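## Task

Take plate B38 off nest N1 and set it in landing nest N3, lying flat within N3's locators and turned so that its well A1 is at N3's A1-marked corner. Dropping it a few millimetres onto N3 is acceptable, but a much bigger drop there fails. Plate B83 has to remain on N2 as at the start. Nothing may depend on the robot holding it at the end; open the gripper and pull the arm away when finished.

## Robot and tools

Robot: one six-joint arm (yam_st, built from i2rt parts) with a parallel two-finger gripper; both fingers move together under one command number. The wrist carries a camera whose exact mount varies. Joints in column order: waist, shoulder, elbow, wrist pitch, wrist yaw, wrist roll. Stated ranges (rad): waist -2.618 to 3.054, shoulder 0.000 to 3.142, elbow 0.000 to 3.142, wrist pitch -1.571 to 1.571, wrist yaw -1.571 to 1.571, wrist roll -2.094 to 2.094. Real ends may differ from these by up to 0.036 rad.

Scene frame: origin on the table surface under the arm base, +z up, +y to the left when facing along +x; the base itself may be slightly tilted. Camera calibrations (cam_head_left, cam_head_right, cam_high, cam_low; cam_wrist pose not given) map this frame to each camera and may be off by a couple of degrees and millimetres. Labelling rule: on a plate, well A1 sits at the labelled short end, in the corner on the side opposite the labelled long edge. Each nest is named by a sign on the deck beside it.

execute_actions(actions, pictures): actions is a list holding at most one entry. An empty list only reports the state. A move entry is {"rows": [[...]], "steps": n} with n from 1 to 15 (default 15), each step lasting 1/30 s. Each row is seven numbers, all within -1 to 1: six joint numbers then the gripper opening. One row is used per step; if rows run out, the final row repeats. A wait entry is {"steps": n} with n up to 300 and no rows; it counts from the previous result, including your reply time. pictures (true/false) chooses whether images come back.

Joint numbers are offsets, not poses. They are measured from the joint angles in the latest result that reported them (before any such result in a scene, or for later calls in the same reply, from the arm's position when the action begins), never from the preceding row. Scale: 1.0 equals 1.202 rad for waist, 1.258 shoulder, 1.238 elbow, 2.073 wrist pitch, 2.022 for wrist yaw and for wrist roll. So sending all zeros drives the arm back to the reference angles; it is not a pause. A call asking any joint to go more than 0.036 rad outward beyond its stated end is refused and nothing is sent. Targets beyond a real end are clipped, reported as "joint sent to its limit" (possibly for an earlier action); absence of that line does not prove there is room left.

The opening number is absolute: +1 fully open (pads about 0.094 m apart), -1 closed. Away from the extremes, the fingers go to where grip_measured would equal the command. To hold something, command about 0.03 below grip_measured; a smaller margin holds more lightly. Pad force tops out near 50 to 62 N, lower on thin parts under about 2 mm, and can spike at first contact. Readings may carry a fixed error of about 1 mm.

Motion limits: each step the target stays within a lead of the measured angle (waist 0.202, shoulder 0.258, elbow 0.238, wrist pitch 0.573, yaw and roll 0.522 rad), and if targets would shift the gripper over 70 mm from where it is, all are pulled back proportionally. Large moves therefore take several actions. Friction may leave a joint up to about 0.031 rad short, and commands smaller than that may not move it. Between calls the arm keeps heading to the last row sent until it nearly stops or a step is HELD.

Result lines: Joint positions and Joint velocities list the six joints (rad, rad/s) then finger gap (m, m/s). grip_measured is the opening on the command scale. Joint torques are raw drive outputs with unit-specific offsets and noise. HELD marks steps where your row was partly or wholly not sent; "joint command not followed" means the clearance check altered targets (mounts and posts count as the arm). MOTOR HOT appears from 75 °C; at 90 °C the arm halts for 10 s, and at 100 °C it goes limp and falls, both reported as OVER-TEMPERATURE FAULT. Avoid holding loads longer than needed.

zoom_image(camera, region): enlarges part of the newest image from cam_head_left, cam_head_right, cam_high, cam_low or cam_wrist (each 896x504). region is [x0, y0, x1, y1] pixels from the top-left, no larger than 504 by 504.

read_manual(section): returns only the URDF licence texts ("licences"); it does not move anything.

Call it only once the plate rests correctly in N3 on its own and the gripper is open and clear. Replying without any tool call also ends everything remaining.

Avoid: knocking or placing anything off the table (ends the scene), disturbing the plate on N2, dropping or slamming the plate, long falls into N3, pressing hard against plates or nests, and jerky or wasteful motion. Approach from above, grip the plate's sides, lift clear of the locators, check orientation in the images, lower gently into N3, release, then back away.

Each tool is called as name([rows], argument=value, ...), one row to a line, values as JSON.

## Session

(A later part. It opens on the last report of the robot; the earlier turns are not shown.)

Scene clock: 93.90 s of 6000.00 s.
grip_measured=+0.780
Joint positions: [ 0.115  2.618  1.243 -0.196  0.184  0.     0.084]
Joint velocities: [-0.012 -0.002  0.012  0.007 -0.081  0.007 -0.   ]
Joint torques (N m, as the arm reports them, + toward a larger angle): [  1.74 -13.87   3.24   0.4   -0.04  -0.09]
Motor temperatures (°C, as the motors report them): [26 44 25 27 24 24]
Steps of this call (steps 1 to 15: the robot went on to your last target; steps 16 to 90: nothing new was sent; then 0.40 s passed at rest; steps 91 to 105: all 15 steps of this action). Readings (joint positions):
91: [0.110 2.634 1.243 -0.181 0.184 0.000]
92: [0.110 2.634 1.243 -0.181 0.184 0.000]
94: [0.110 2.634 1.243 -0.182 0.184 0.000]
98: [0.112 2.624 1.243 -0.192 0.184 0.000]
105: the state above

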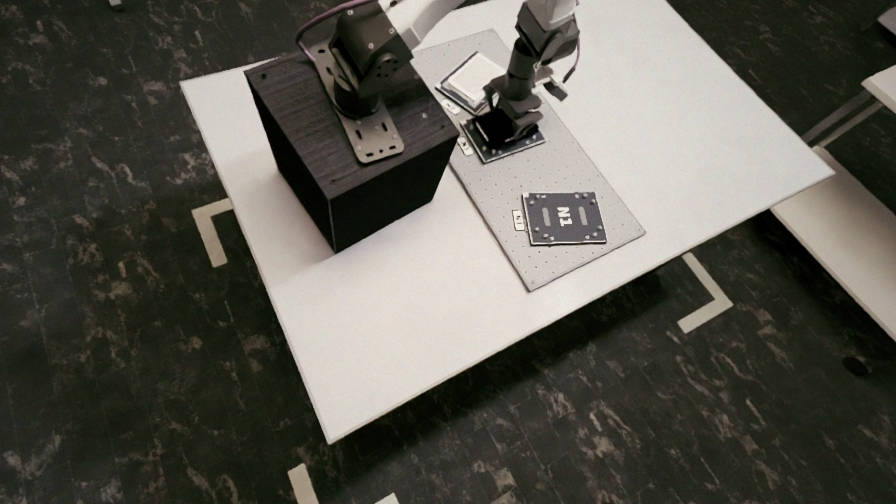

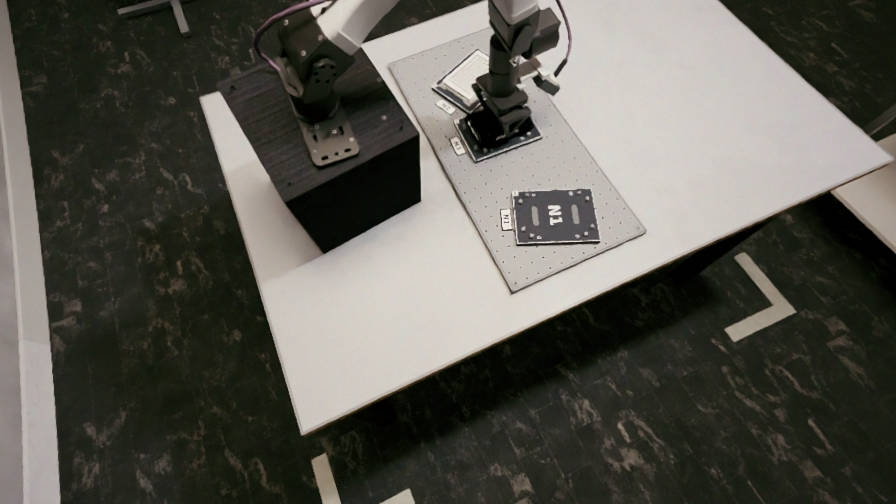

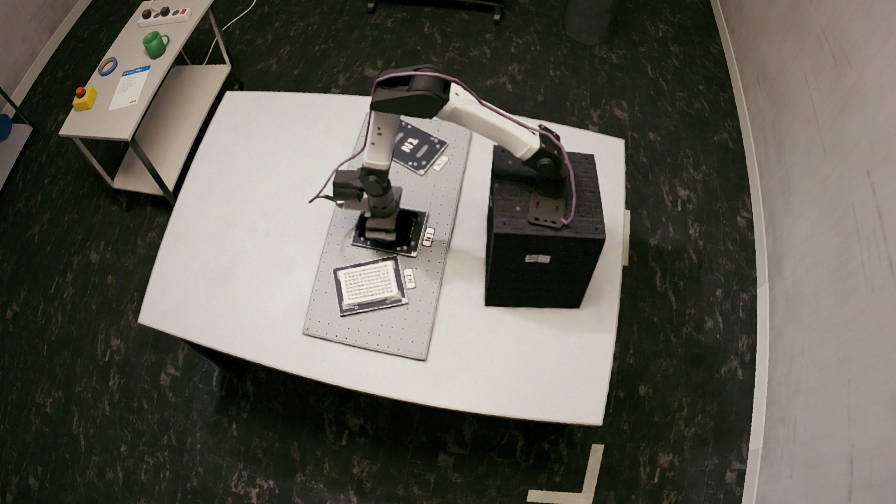

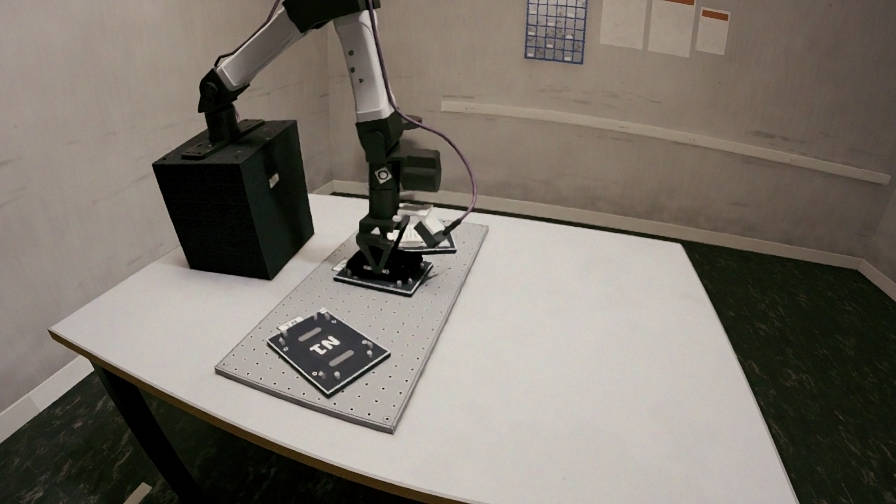

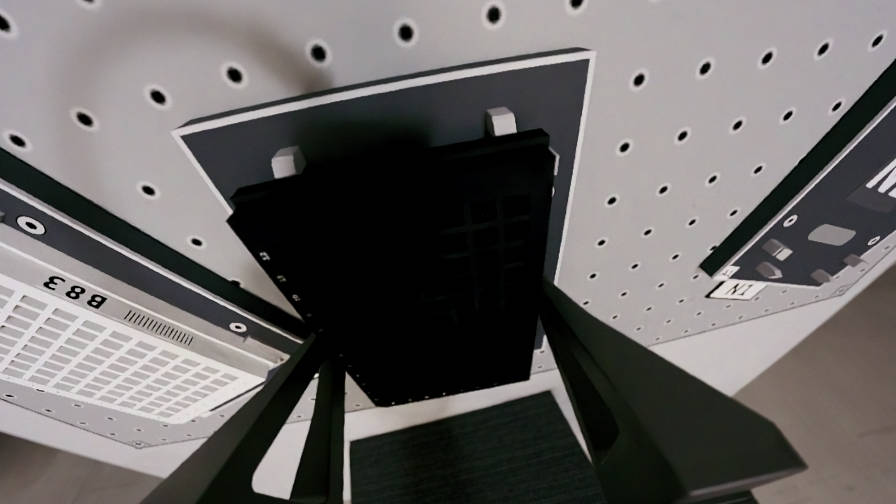

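execute_actions([
  {"rows":[[0,-0.012,0,0,0,0,0.745],[-0.003,-0.022,0,0.004,0,0,0.745],[-0.006,-0.022,-0.008,0.009,0,0,0.745],[-0.009,-0.022,-0.016,0.014,0,0,0.745],[-0.009,-0.022,-0.024,0.019,0,0,0.745],[-0.009,-0.022,-0.031,0.023,0,0,0.745],[-0.009,-0.022,-0.037,0.027,0,0,0.745]],"steps":15},
])

zoom_image(camera="cam_high", region=[340, 190, 440, 270])

zoom_image(camera="cam_low", region=[300, 170, 480, 310])

Scene clock: 98.33 s of 6000.00 s.
grip_measured=+0.780
Joint positions: [ 0.11   2.618  1.216 -0.151  0.184  0.     0.084]
Joint velocities: [ 0.017 -0.022  0.002 -0.007 -0.022  0.051  0.   ]
Joint torques (N m, as the arm reports them, + toward a larger angle): [  0.75 -13.97   1.65   0.59  -0.02  -0.1 ]
Motor temperatures (°C, as the motors report them): [26 45 24 27 24 24]
Steps of this call (steps 1 to 15: the robot went on to your last target; steps 16 to 90: nothing new was sent; then 0.93 s passed at rest; steps 91 to 105: all 15 steps of this action). Readings (joint positions):
91: [0.115 2.618 1.243 -0.198 0.184 0.000]
92: [0.115 2.618 1.243 -0.198 0.184 0.000]
94: [0.115 2.618 1.243 -0.194 0.184 0.000]
98: [0.111 2.618 1.225 -0.165 0.184 0.000]
105: the state above

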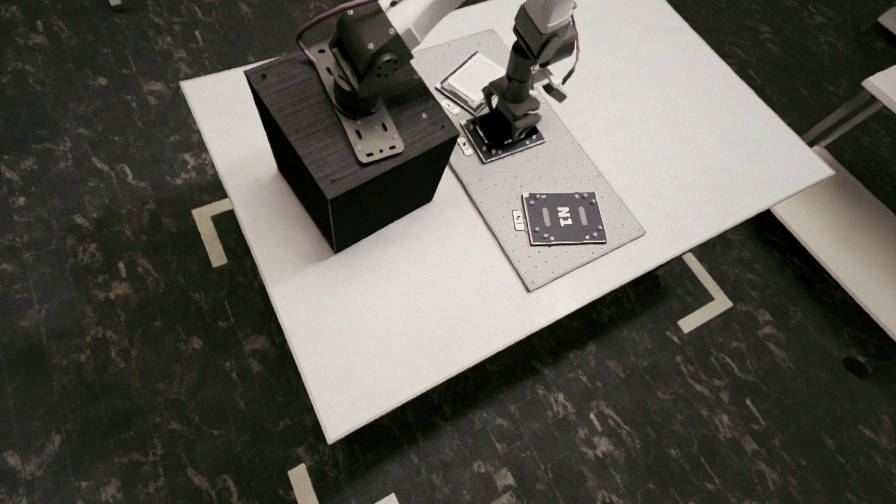

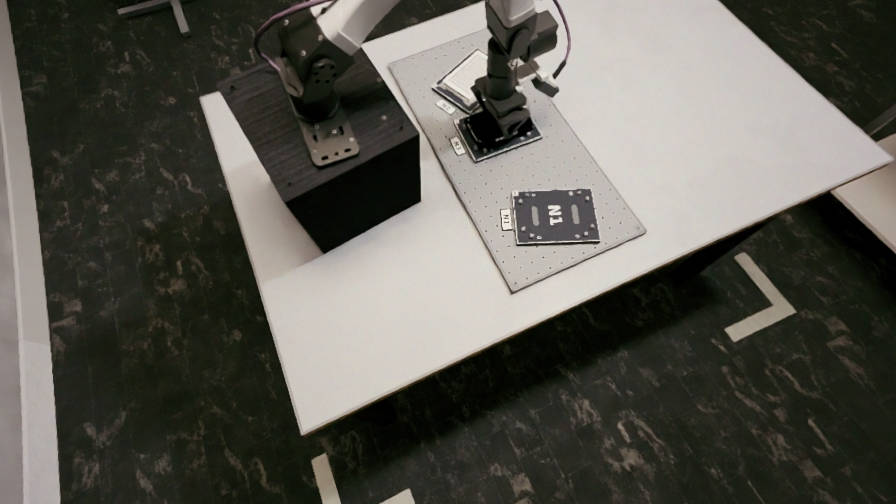

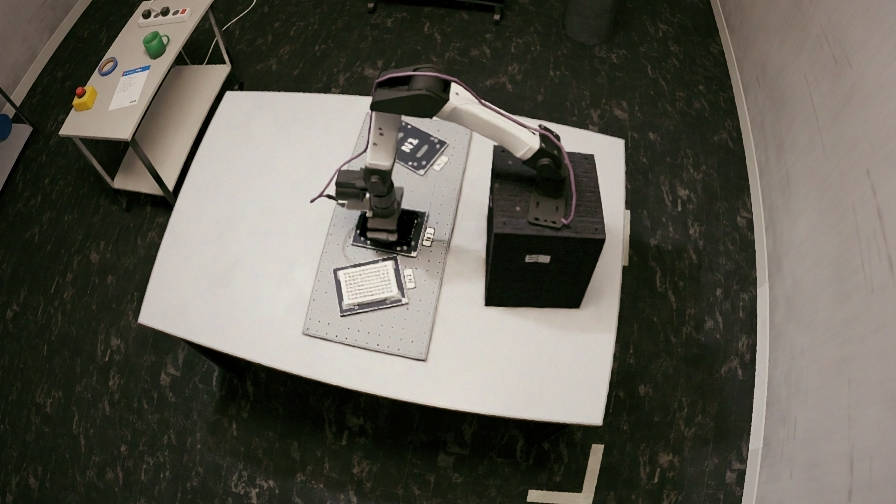

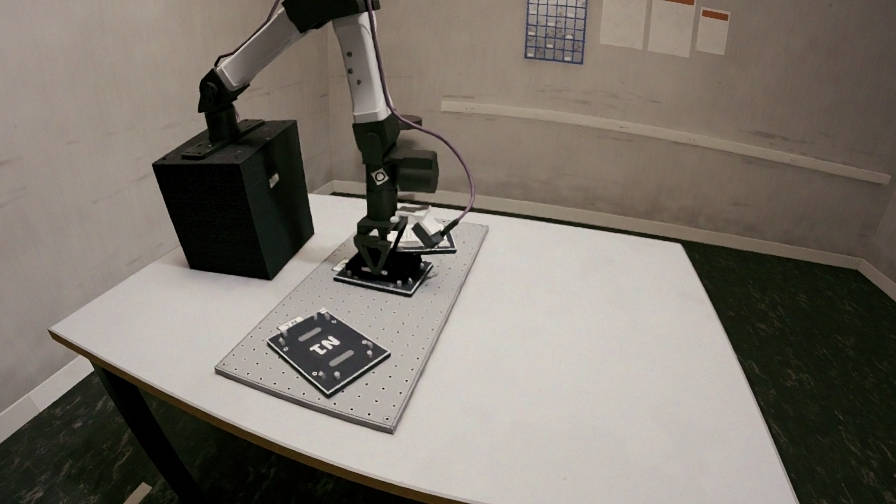

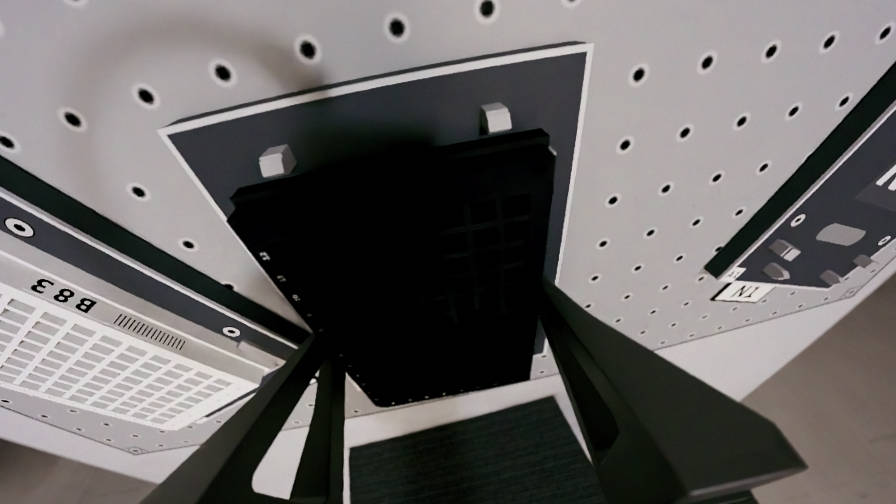

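Region (340, 190, 440, 270) of cam_high's 896x504 image, scaled by 5.040, with more detail than that image has; it fills the top 403 rows of this view, and the rest is white.

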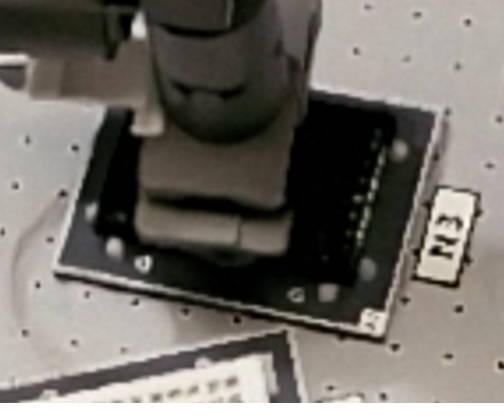

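Region (300, 170, 480, 310) of cam_low's 896x504 image, scaled by 2.800, with more detail than that image has.

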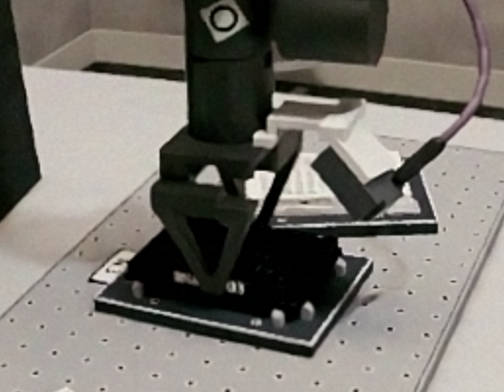

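execute_actions([
  {"rows":[[0,0.006,0,0.002,0,0,0.745],[0,0.012,0,0.004,0,0,0.745],[0,0.018,0,0.007,0,0,0.745],[0,0.023,0,0.01,0,0,0.745],[0,0.028,0,0.013,0,0,0.745]],"steps":15},
])

zoom_image(camera="cam_low", region=[300, 170, 480, 310])

Scene clock: 99.77 s of 6000.00 s.
grip_measured=+0.780
Joint positions: [ 0.11   2.632  1.216 -0.132  0.185  0.     0.084]
Joint velocities: [-0.012  0.007 -0.002 -0.007 -0.022 -0.022 -0.   ]
Joint torques (N m, as the arm reports them, + toward a larger angle): [  1.26 -10.22   3.05   0.59  -0.05  -0.1 ]
Motor temperatures (°C, as the motors report them): [26 45 24 27 24 24]
Steps of this call (steps 1 to 15: the robot went on to your last target; steps 16 to 28: nothing new was sent; steps 29 to 43: all 15 steps of this action). Readings (joint positions):
29: [0.110 2.618 1.216 -0.150 0.184 0.000]
30: [0.110 2.618 1.216 -0.150 0.184 0.000]
32: [0.110 2.618 1.216 -0.148 0.184 0.000]
36: [0.110 2.628 1.216 -0.139 0.184 0.000]
43: the state above

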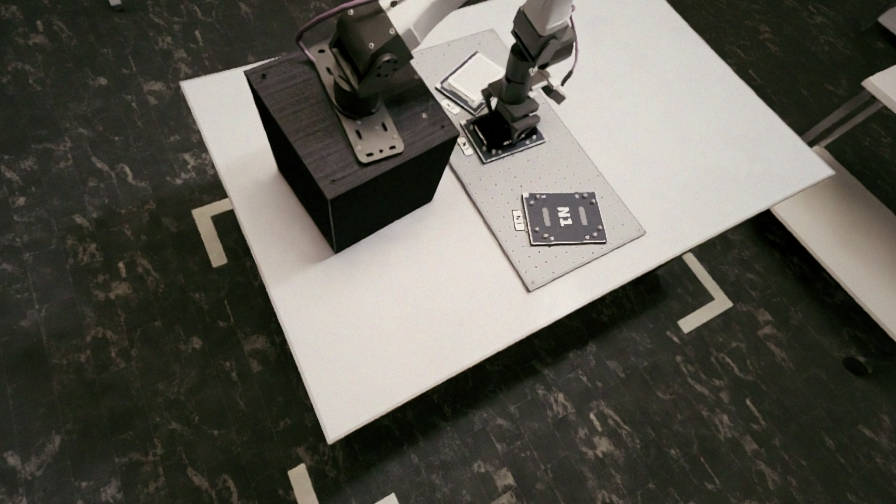

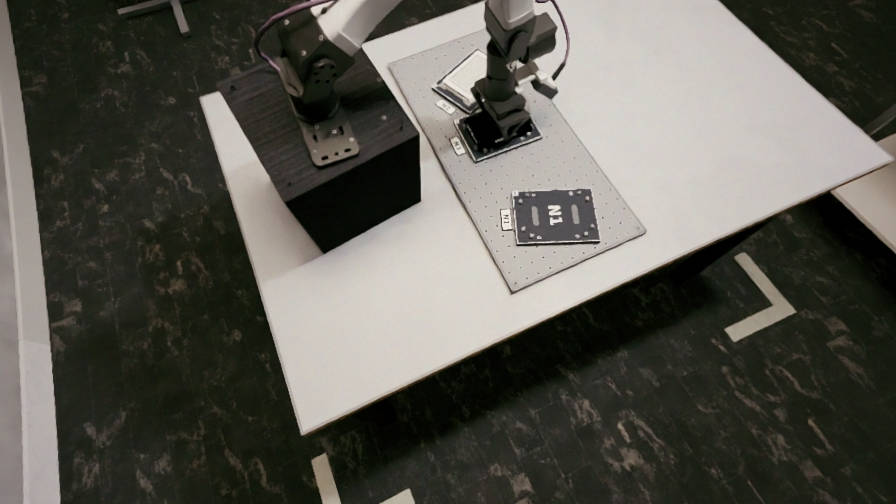

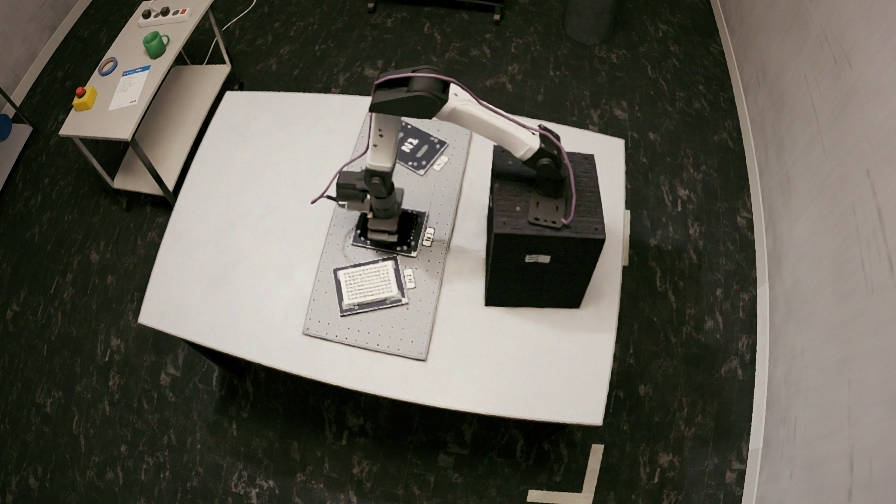

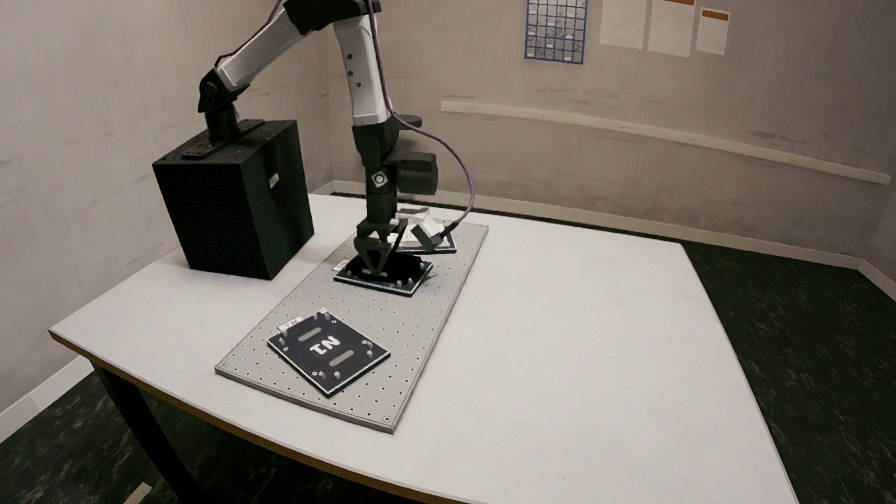

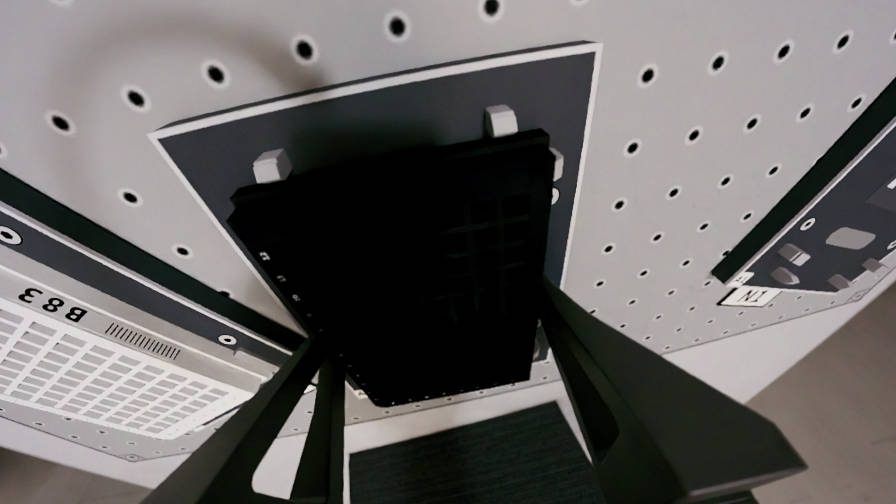

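Region (300, 170, 480, 310) of cam_low's 896x504 image, scaled by 2.800, with more detail than that image has.

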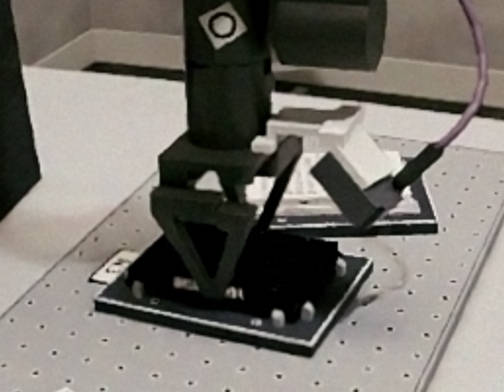

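execute_actions([
  {"rows":[[0,0.008,0,0.003,0,0,0.745],[0,0.016,0,0.006,0,0,0.745],[0,0.022,0,0.009,0,0,0.745],[0,0.028,0,0.012,0,0,0.745]],"steps":15},
])

zoom_image(camera="cam_low", region=[320, 220, 460, 310])

zoom_image(camera="cam_high", region=[340, 190, 440, 270])

Scene clock: 101.30 s of 6000.00 s.
grip_measured=+0.780
Joint positions: [ 0.11   2.642  1.216 -0.119  0.187  0.     0.084]
Joint velocities: [ 0.017 -0.007  0.002 -0.051 -0.022 -0.022 -0.001]
Joint torques (N m, as the arm reports them, + toward a larger angle): [ 1.24 -9.88  2.99  0.62 -0.06 -0.1 ]
Motor temperatures (°C, as the motors report them): [26 45 24 27 24 24]
Steps of this call (steps 1 to 15: the robot went on to your last target; steps 16 to 31: nothing new was sent; steps 32 to 46: all 15 steps of this action). Readings (joint positions):
32: [0.110 2.632 1.216 -0.132 0.185 0.000]
33: [0.110 2.632 1.216 -0.132 0.185 0.000]
35: [0.110 2.634 1.216 -0.130 0.185 0.000]
39: [0.110 2.642 1.216 -0.119 0.187 0.000]
46: the state above

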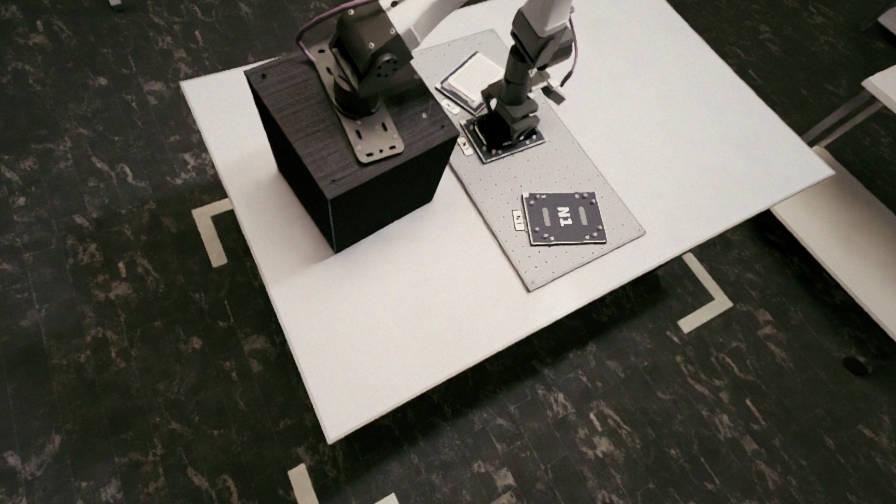

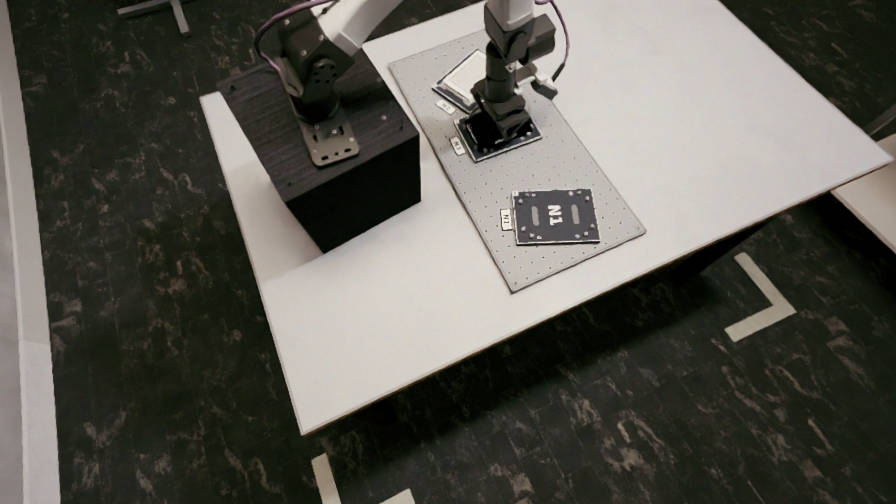

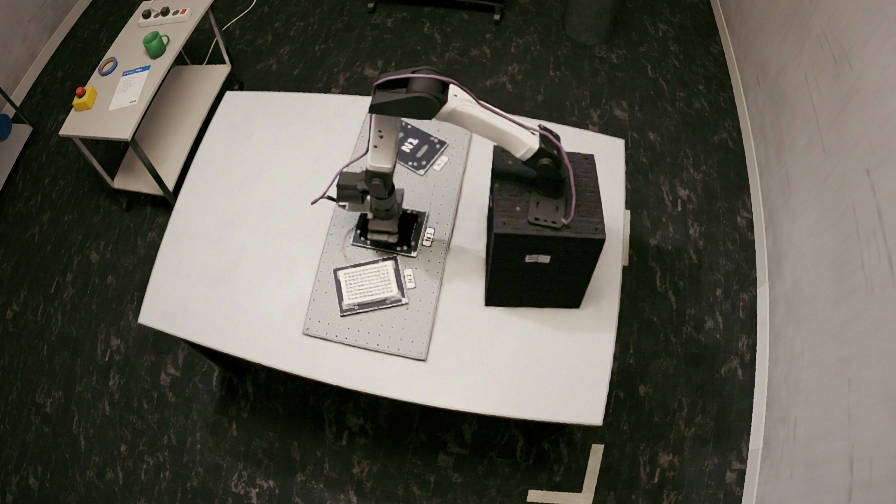

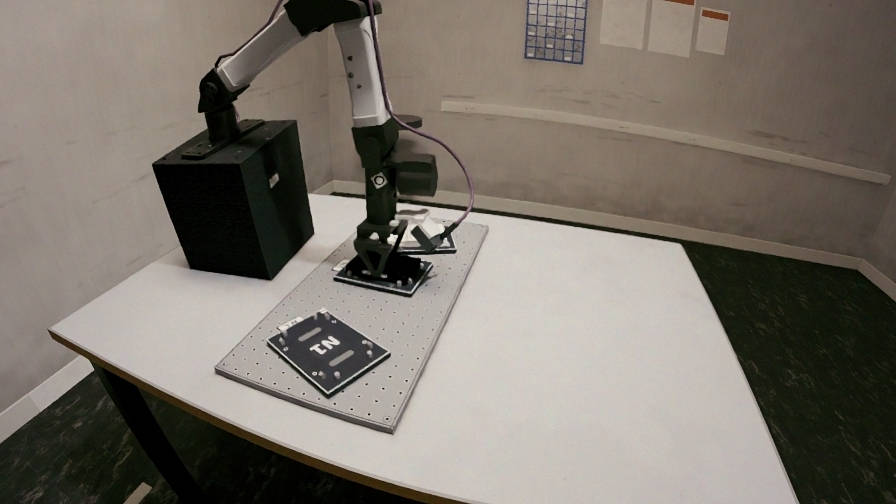

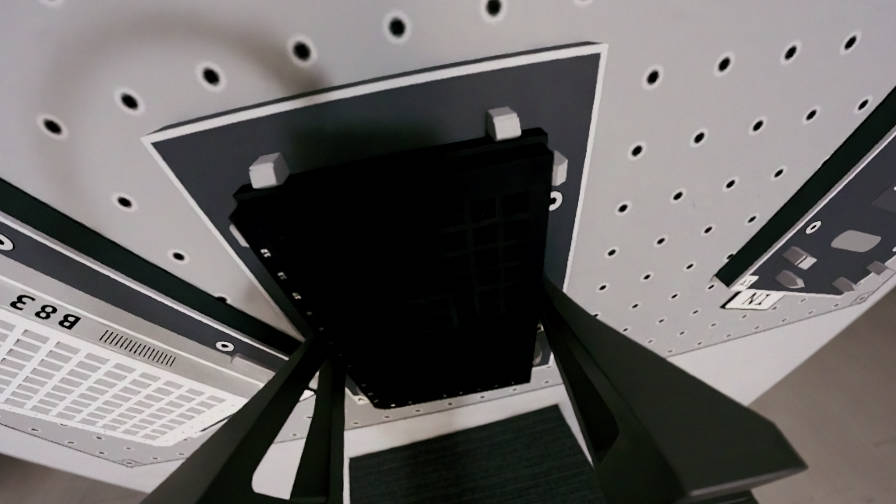

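Region (320, 220, 460, 310) of cam_low's 896x504 image, scaled by 3.600, with more detail than that image has; it fills the top 324 rows of this view, and the rest is white.

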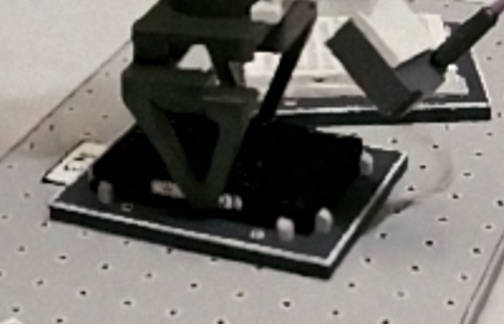

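Region (340, 190, 440, 270) of cam_high's 896x504 image, scaled by 5.040, with more detail than that image has; it fills the top 403 rows of this view, and the rest is white.

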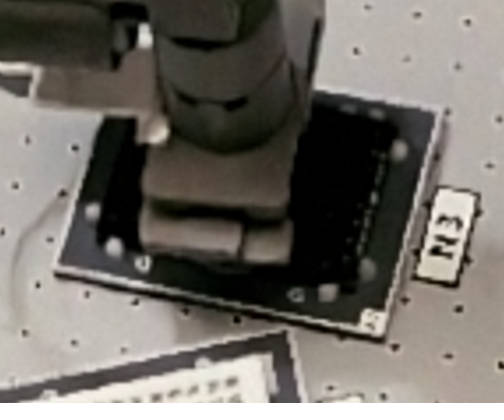

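execute_actions([
  {"rows":[[0,0.02,0,0.01,0,0,0.745]],"steps":12},
])

zoom_image(camera="cam_low", region=[300,200,480,320])

Scene clock: 107.97 s of 6000.00 s.
grip_measured=+0.780
Joint positions: [ 0.11   2.642  1.216 -0.119  0.187  0.     0.084]
Joint velocities: [-0.002 -0.007  0.002 -0.007  0.051 -0.007  0.001]
Joint torques (N m, as the arm reports them, + toward a larger angle): [ 1.22 -9.91  3.    0.72 -0.03 -0.1 ]
Motor temperatures (°C, as the motors report them): [26 44 24 27 24 24]
Steps of this call (steps 1 to 15: the robot went on to your last target; steps 16 to 90: nothing new was sent; then 3.27 s passed at rest; steps 91 to 102: all 12 steps of this action). Readings (joint positions):
91: [0.110 2.642 1.216 -0.119 0.187 0.000]
92: [0.110 2.642 1.216 -0.119 0.187 0.000]
94: [0.110 2.642 1.216 -0.119 0.187 0.000]
98: [0.110 2.642 1.216 -0.119 0.187 0.000]
102: the state above

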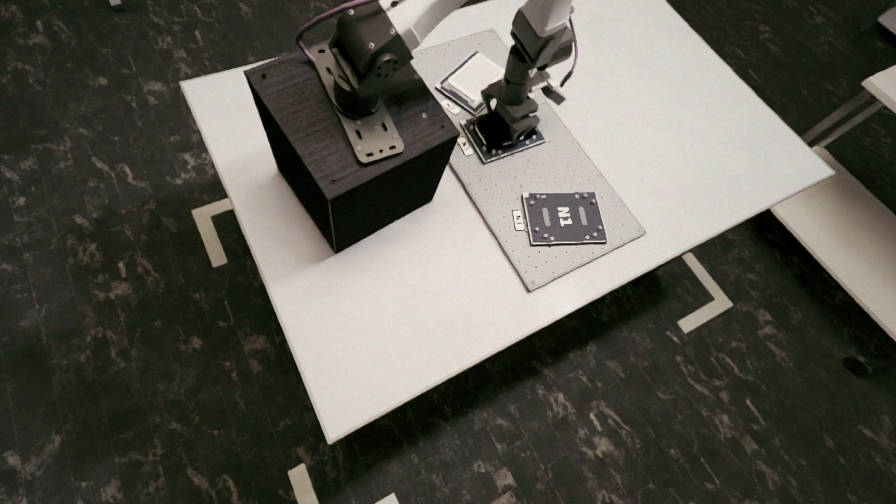

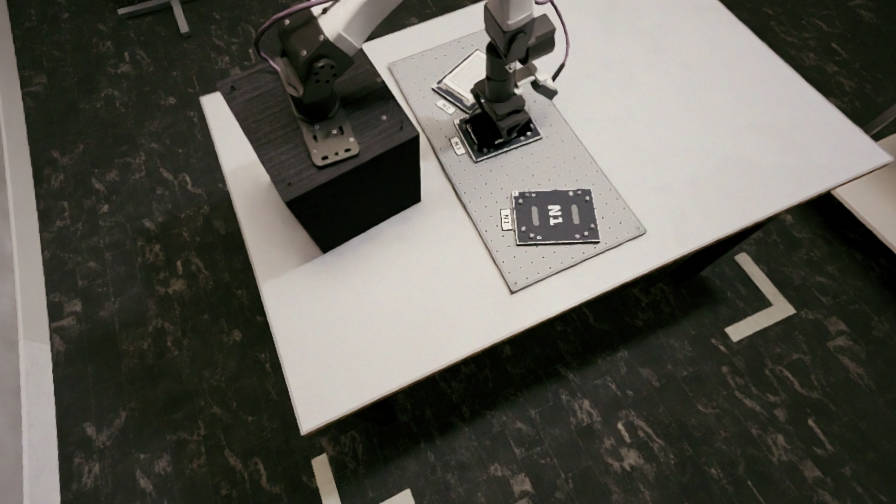

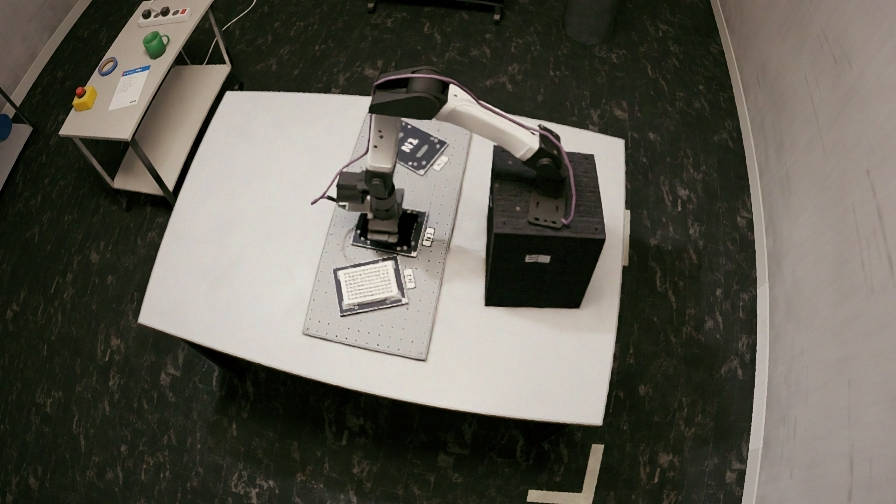

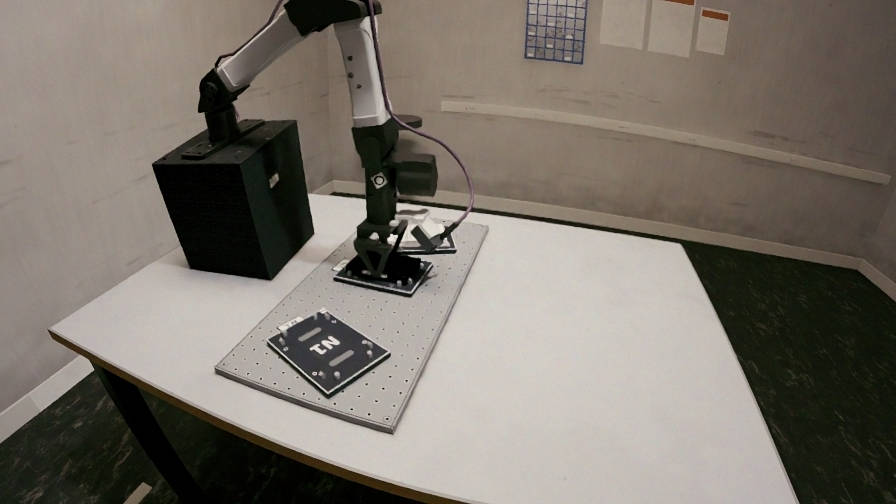

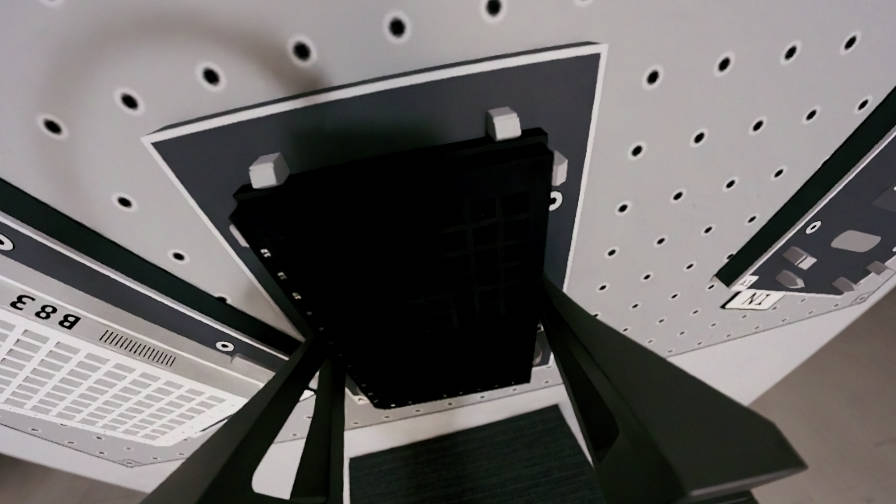

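Region (300, 200, 480, 320) of cam_low's 896x504 image, scaled by 2.800, with more detail than that image has.

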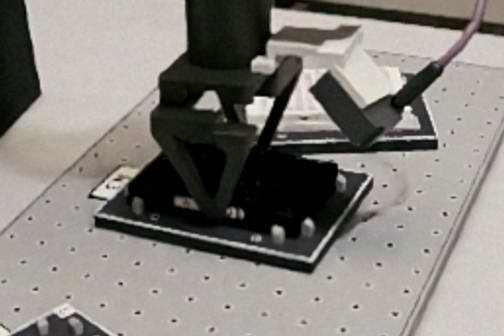

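execute_actions([
  {"rows":[[0,0.036,0,0.016,0,0,0.745]],"steps":12},
], pictures=false)

Scene clock: 109.17 s of 6000.00 s.
grip_measured=+0.779
Joint positions: [ 0.11   2.643  1.216 -0.118  0.187  0.     0.084]
Joint velocities: [-0.007 -0.002 -0.017  0.081 -0.022 -0.037 -0.   ]
Joint torques (N m, as the arm reports them, + toward a larger angle): [ 1.22 -8.45  2.98  0.84 -0.03 -0.1 ]
Motor temperatures (°C, as the motors report them): [26 44 24 27 24 24]
Steps of this call (steps 1 to 15: the robot went on to your last target; steps 16 to 24: nothing new was sent; steps 25 to 36: all 12 steps of this action). Readings (joint positions):
25: [0.110 2.643 1.216 -0.118 0.187 0.000]
26: [0.110 2.643 1.216 -0.118 0.187 0.000]
28: [0.110 2.643 1.216 -0.118 0.187 0.000]
32: [0.110 2.643 1.216 -0.118 0.187 0.000]
36: the state above

Torque has changed without motion, so the plate is in contact. Releasing.

execute_actions([
  {"rows":[[0,0,0,0,0,0,0.85],[0,0,0,0,0,0,0.85],[0,0,0,0,0,0,0.85],[0,0,0,0,0,0,0.85],[0,0,0,0,0,0,0.93],[0,0,0,0,0,0,0.93],[0,0,0,0,0,0,0.93],[0,0,0,0,0,0,0.93],[0,-0.05,-0.015,-0.02,0,0,0.93],[0,-0.1,-0.035,-0.036,0,0,0.93]],"steps":15},
])

Scene clock: 110.80 s of 6000.00 s.
grip_measured=+0.928
Joint positions: [ 0.11   2.534  1.184 -0.174  0.188  0.     0.091]
Joint velocities: [-0.017 -0.247  0.007  0.007  0.051 -0.007 -0.   ]
Joint torques (N m, as the arm reports them, + toward a larger angle): [  1.11 -11.85   2.61   0.37  -0.04  -0.1 ]
Motor temperatures (°C, as the motors report them): [26 44 24 27 24 24]
Steps of this call (steps 1 to 15: the robot went on to your last target; steps 16 to 34: nothing new was sent; steps 35 to 49: all 15 steps of this action). Readings (joint positions):
35: [0.110 2.643 1.216 -0.119 0.187 0.000]
36: [0.110 2.643 1.216 -0.119 0.187 0.000]
38: [0.110 2.643 1.216 -0.119 0.188 0.000]
42: [0.110 2.642 1.216 -0.119 0.188 0.000]
49: the state above

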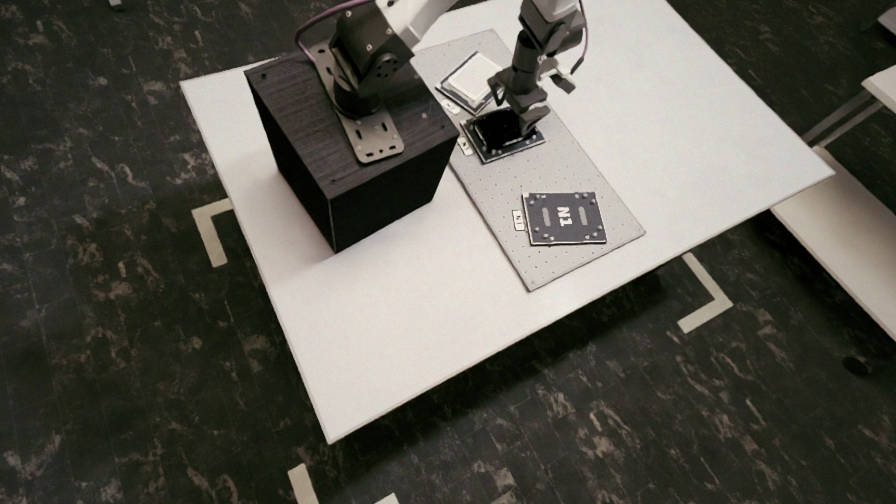

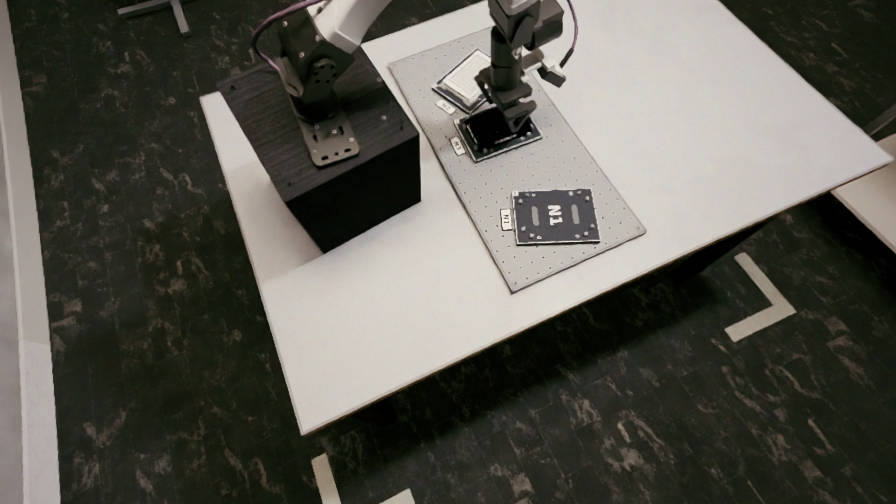

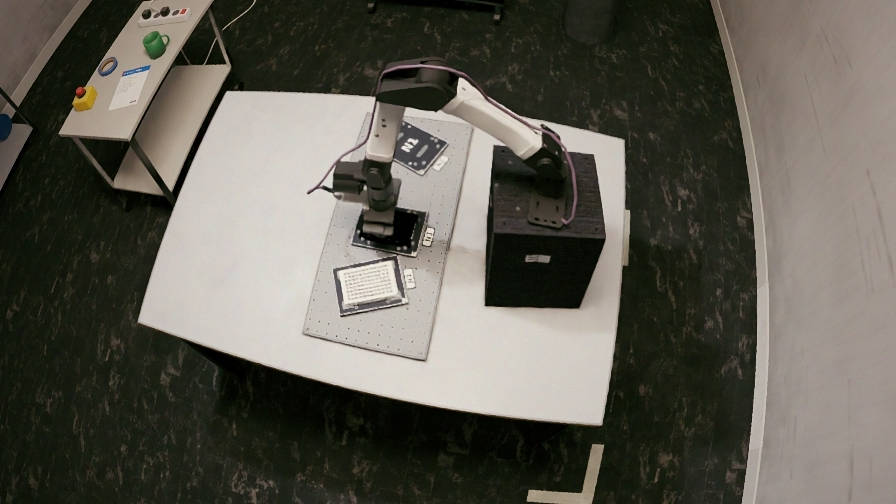

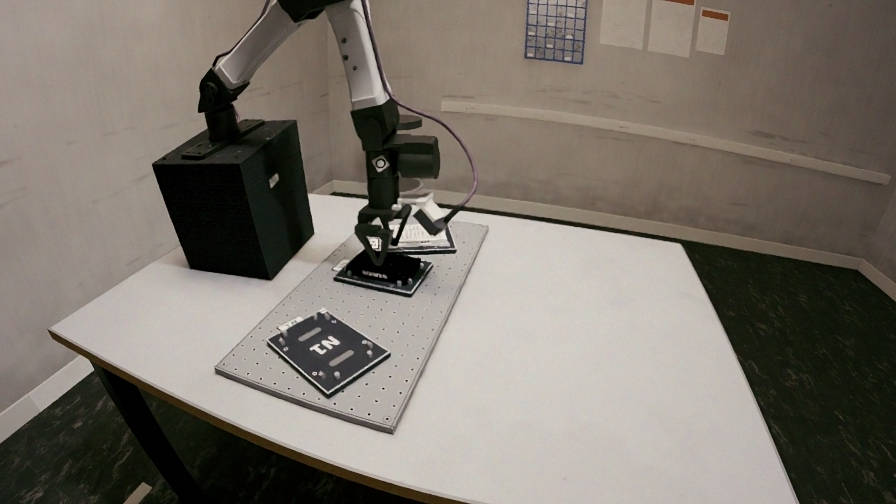

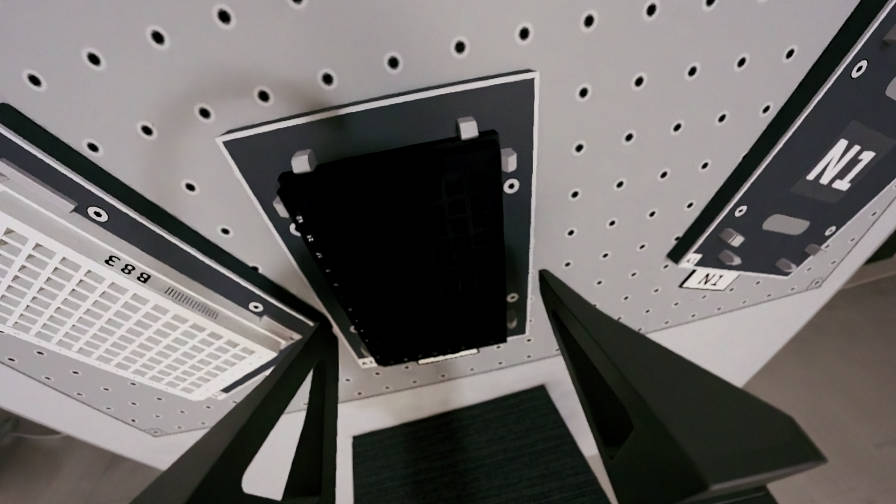

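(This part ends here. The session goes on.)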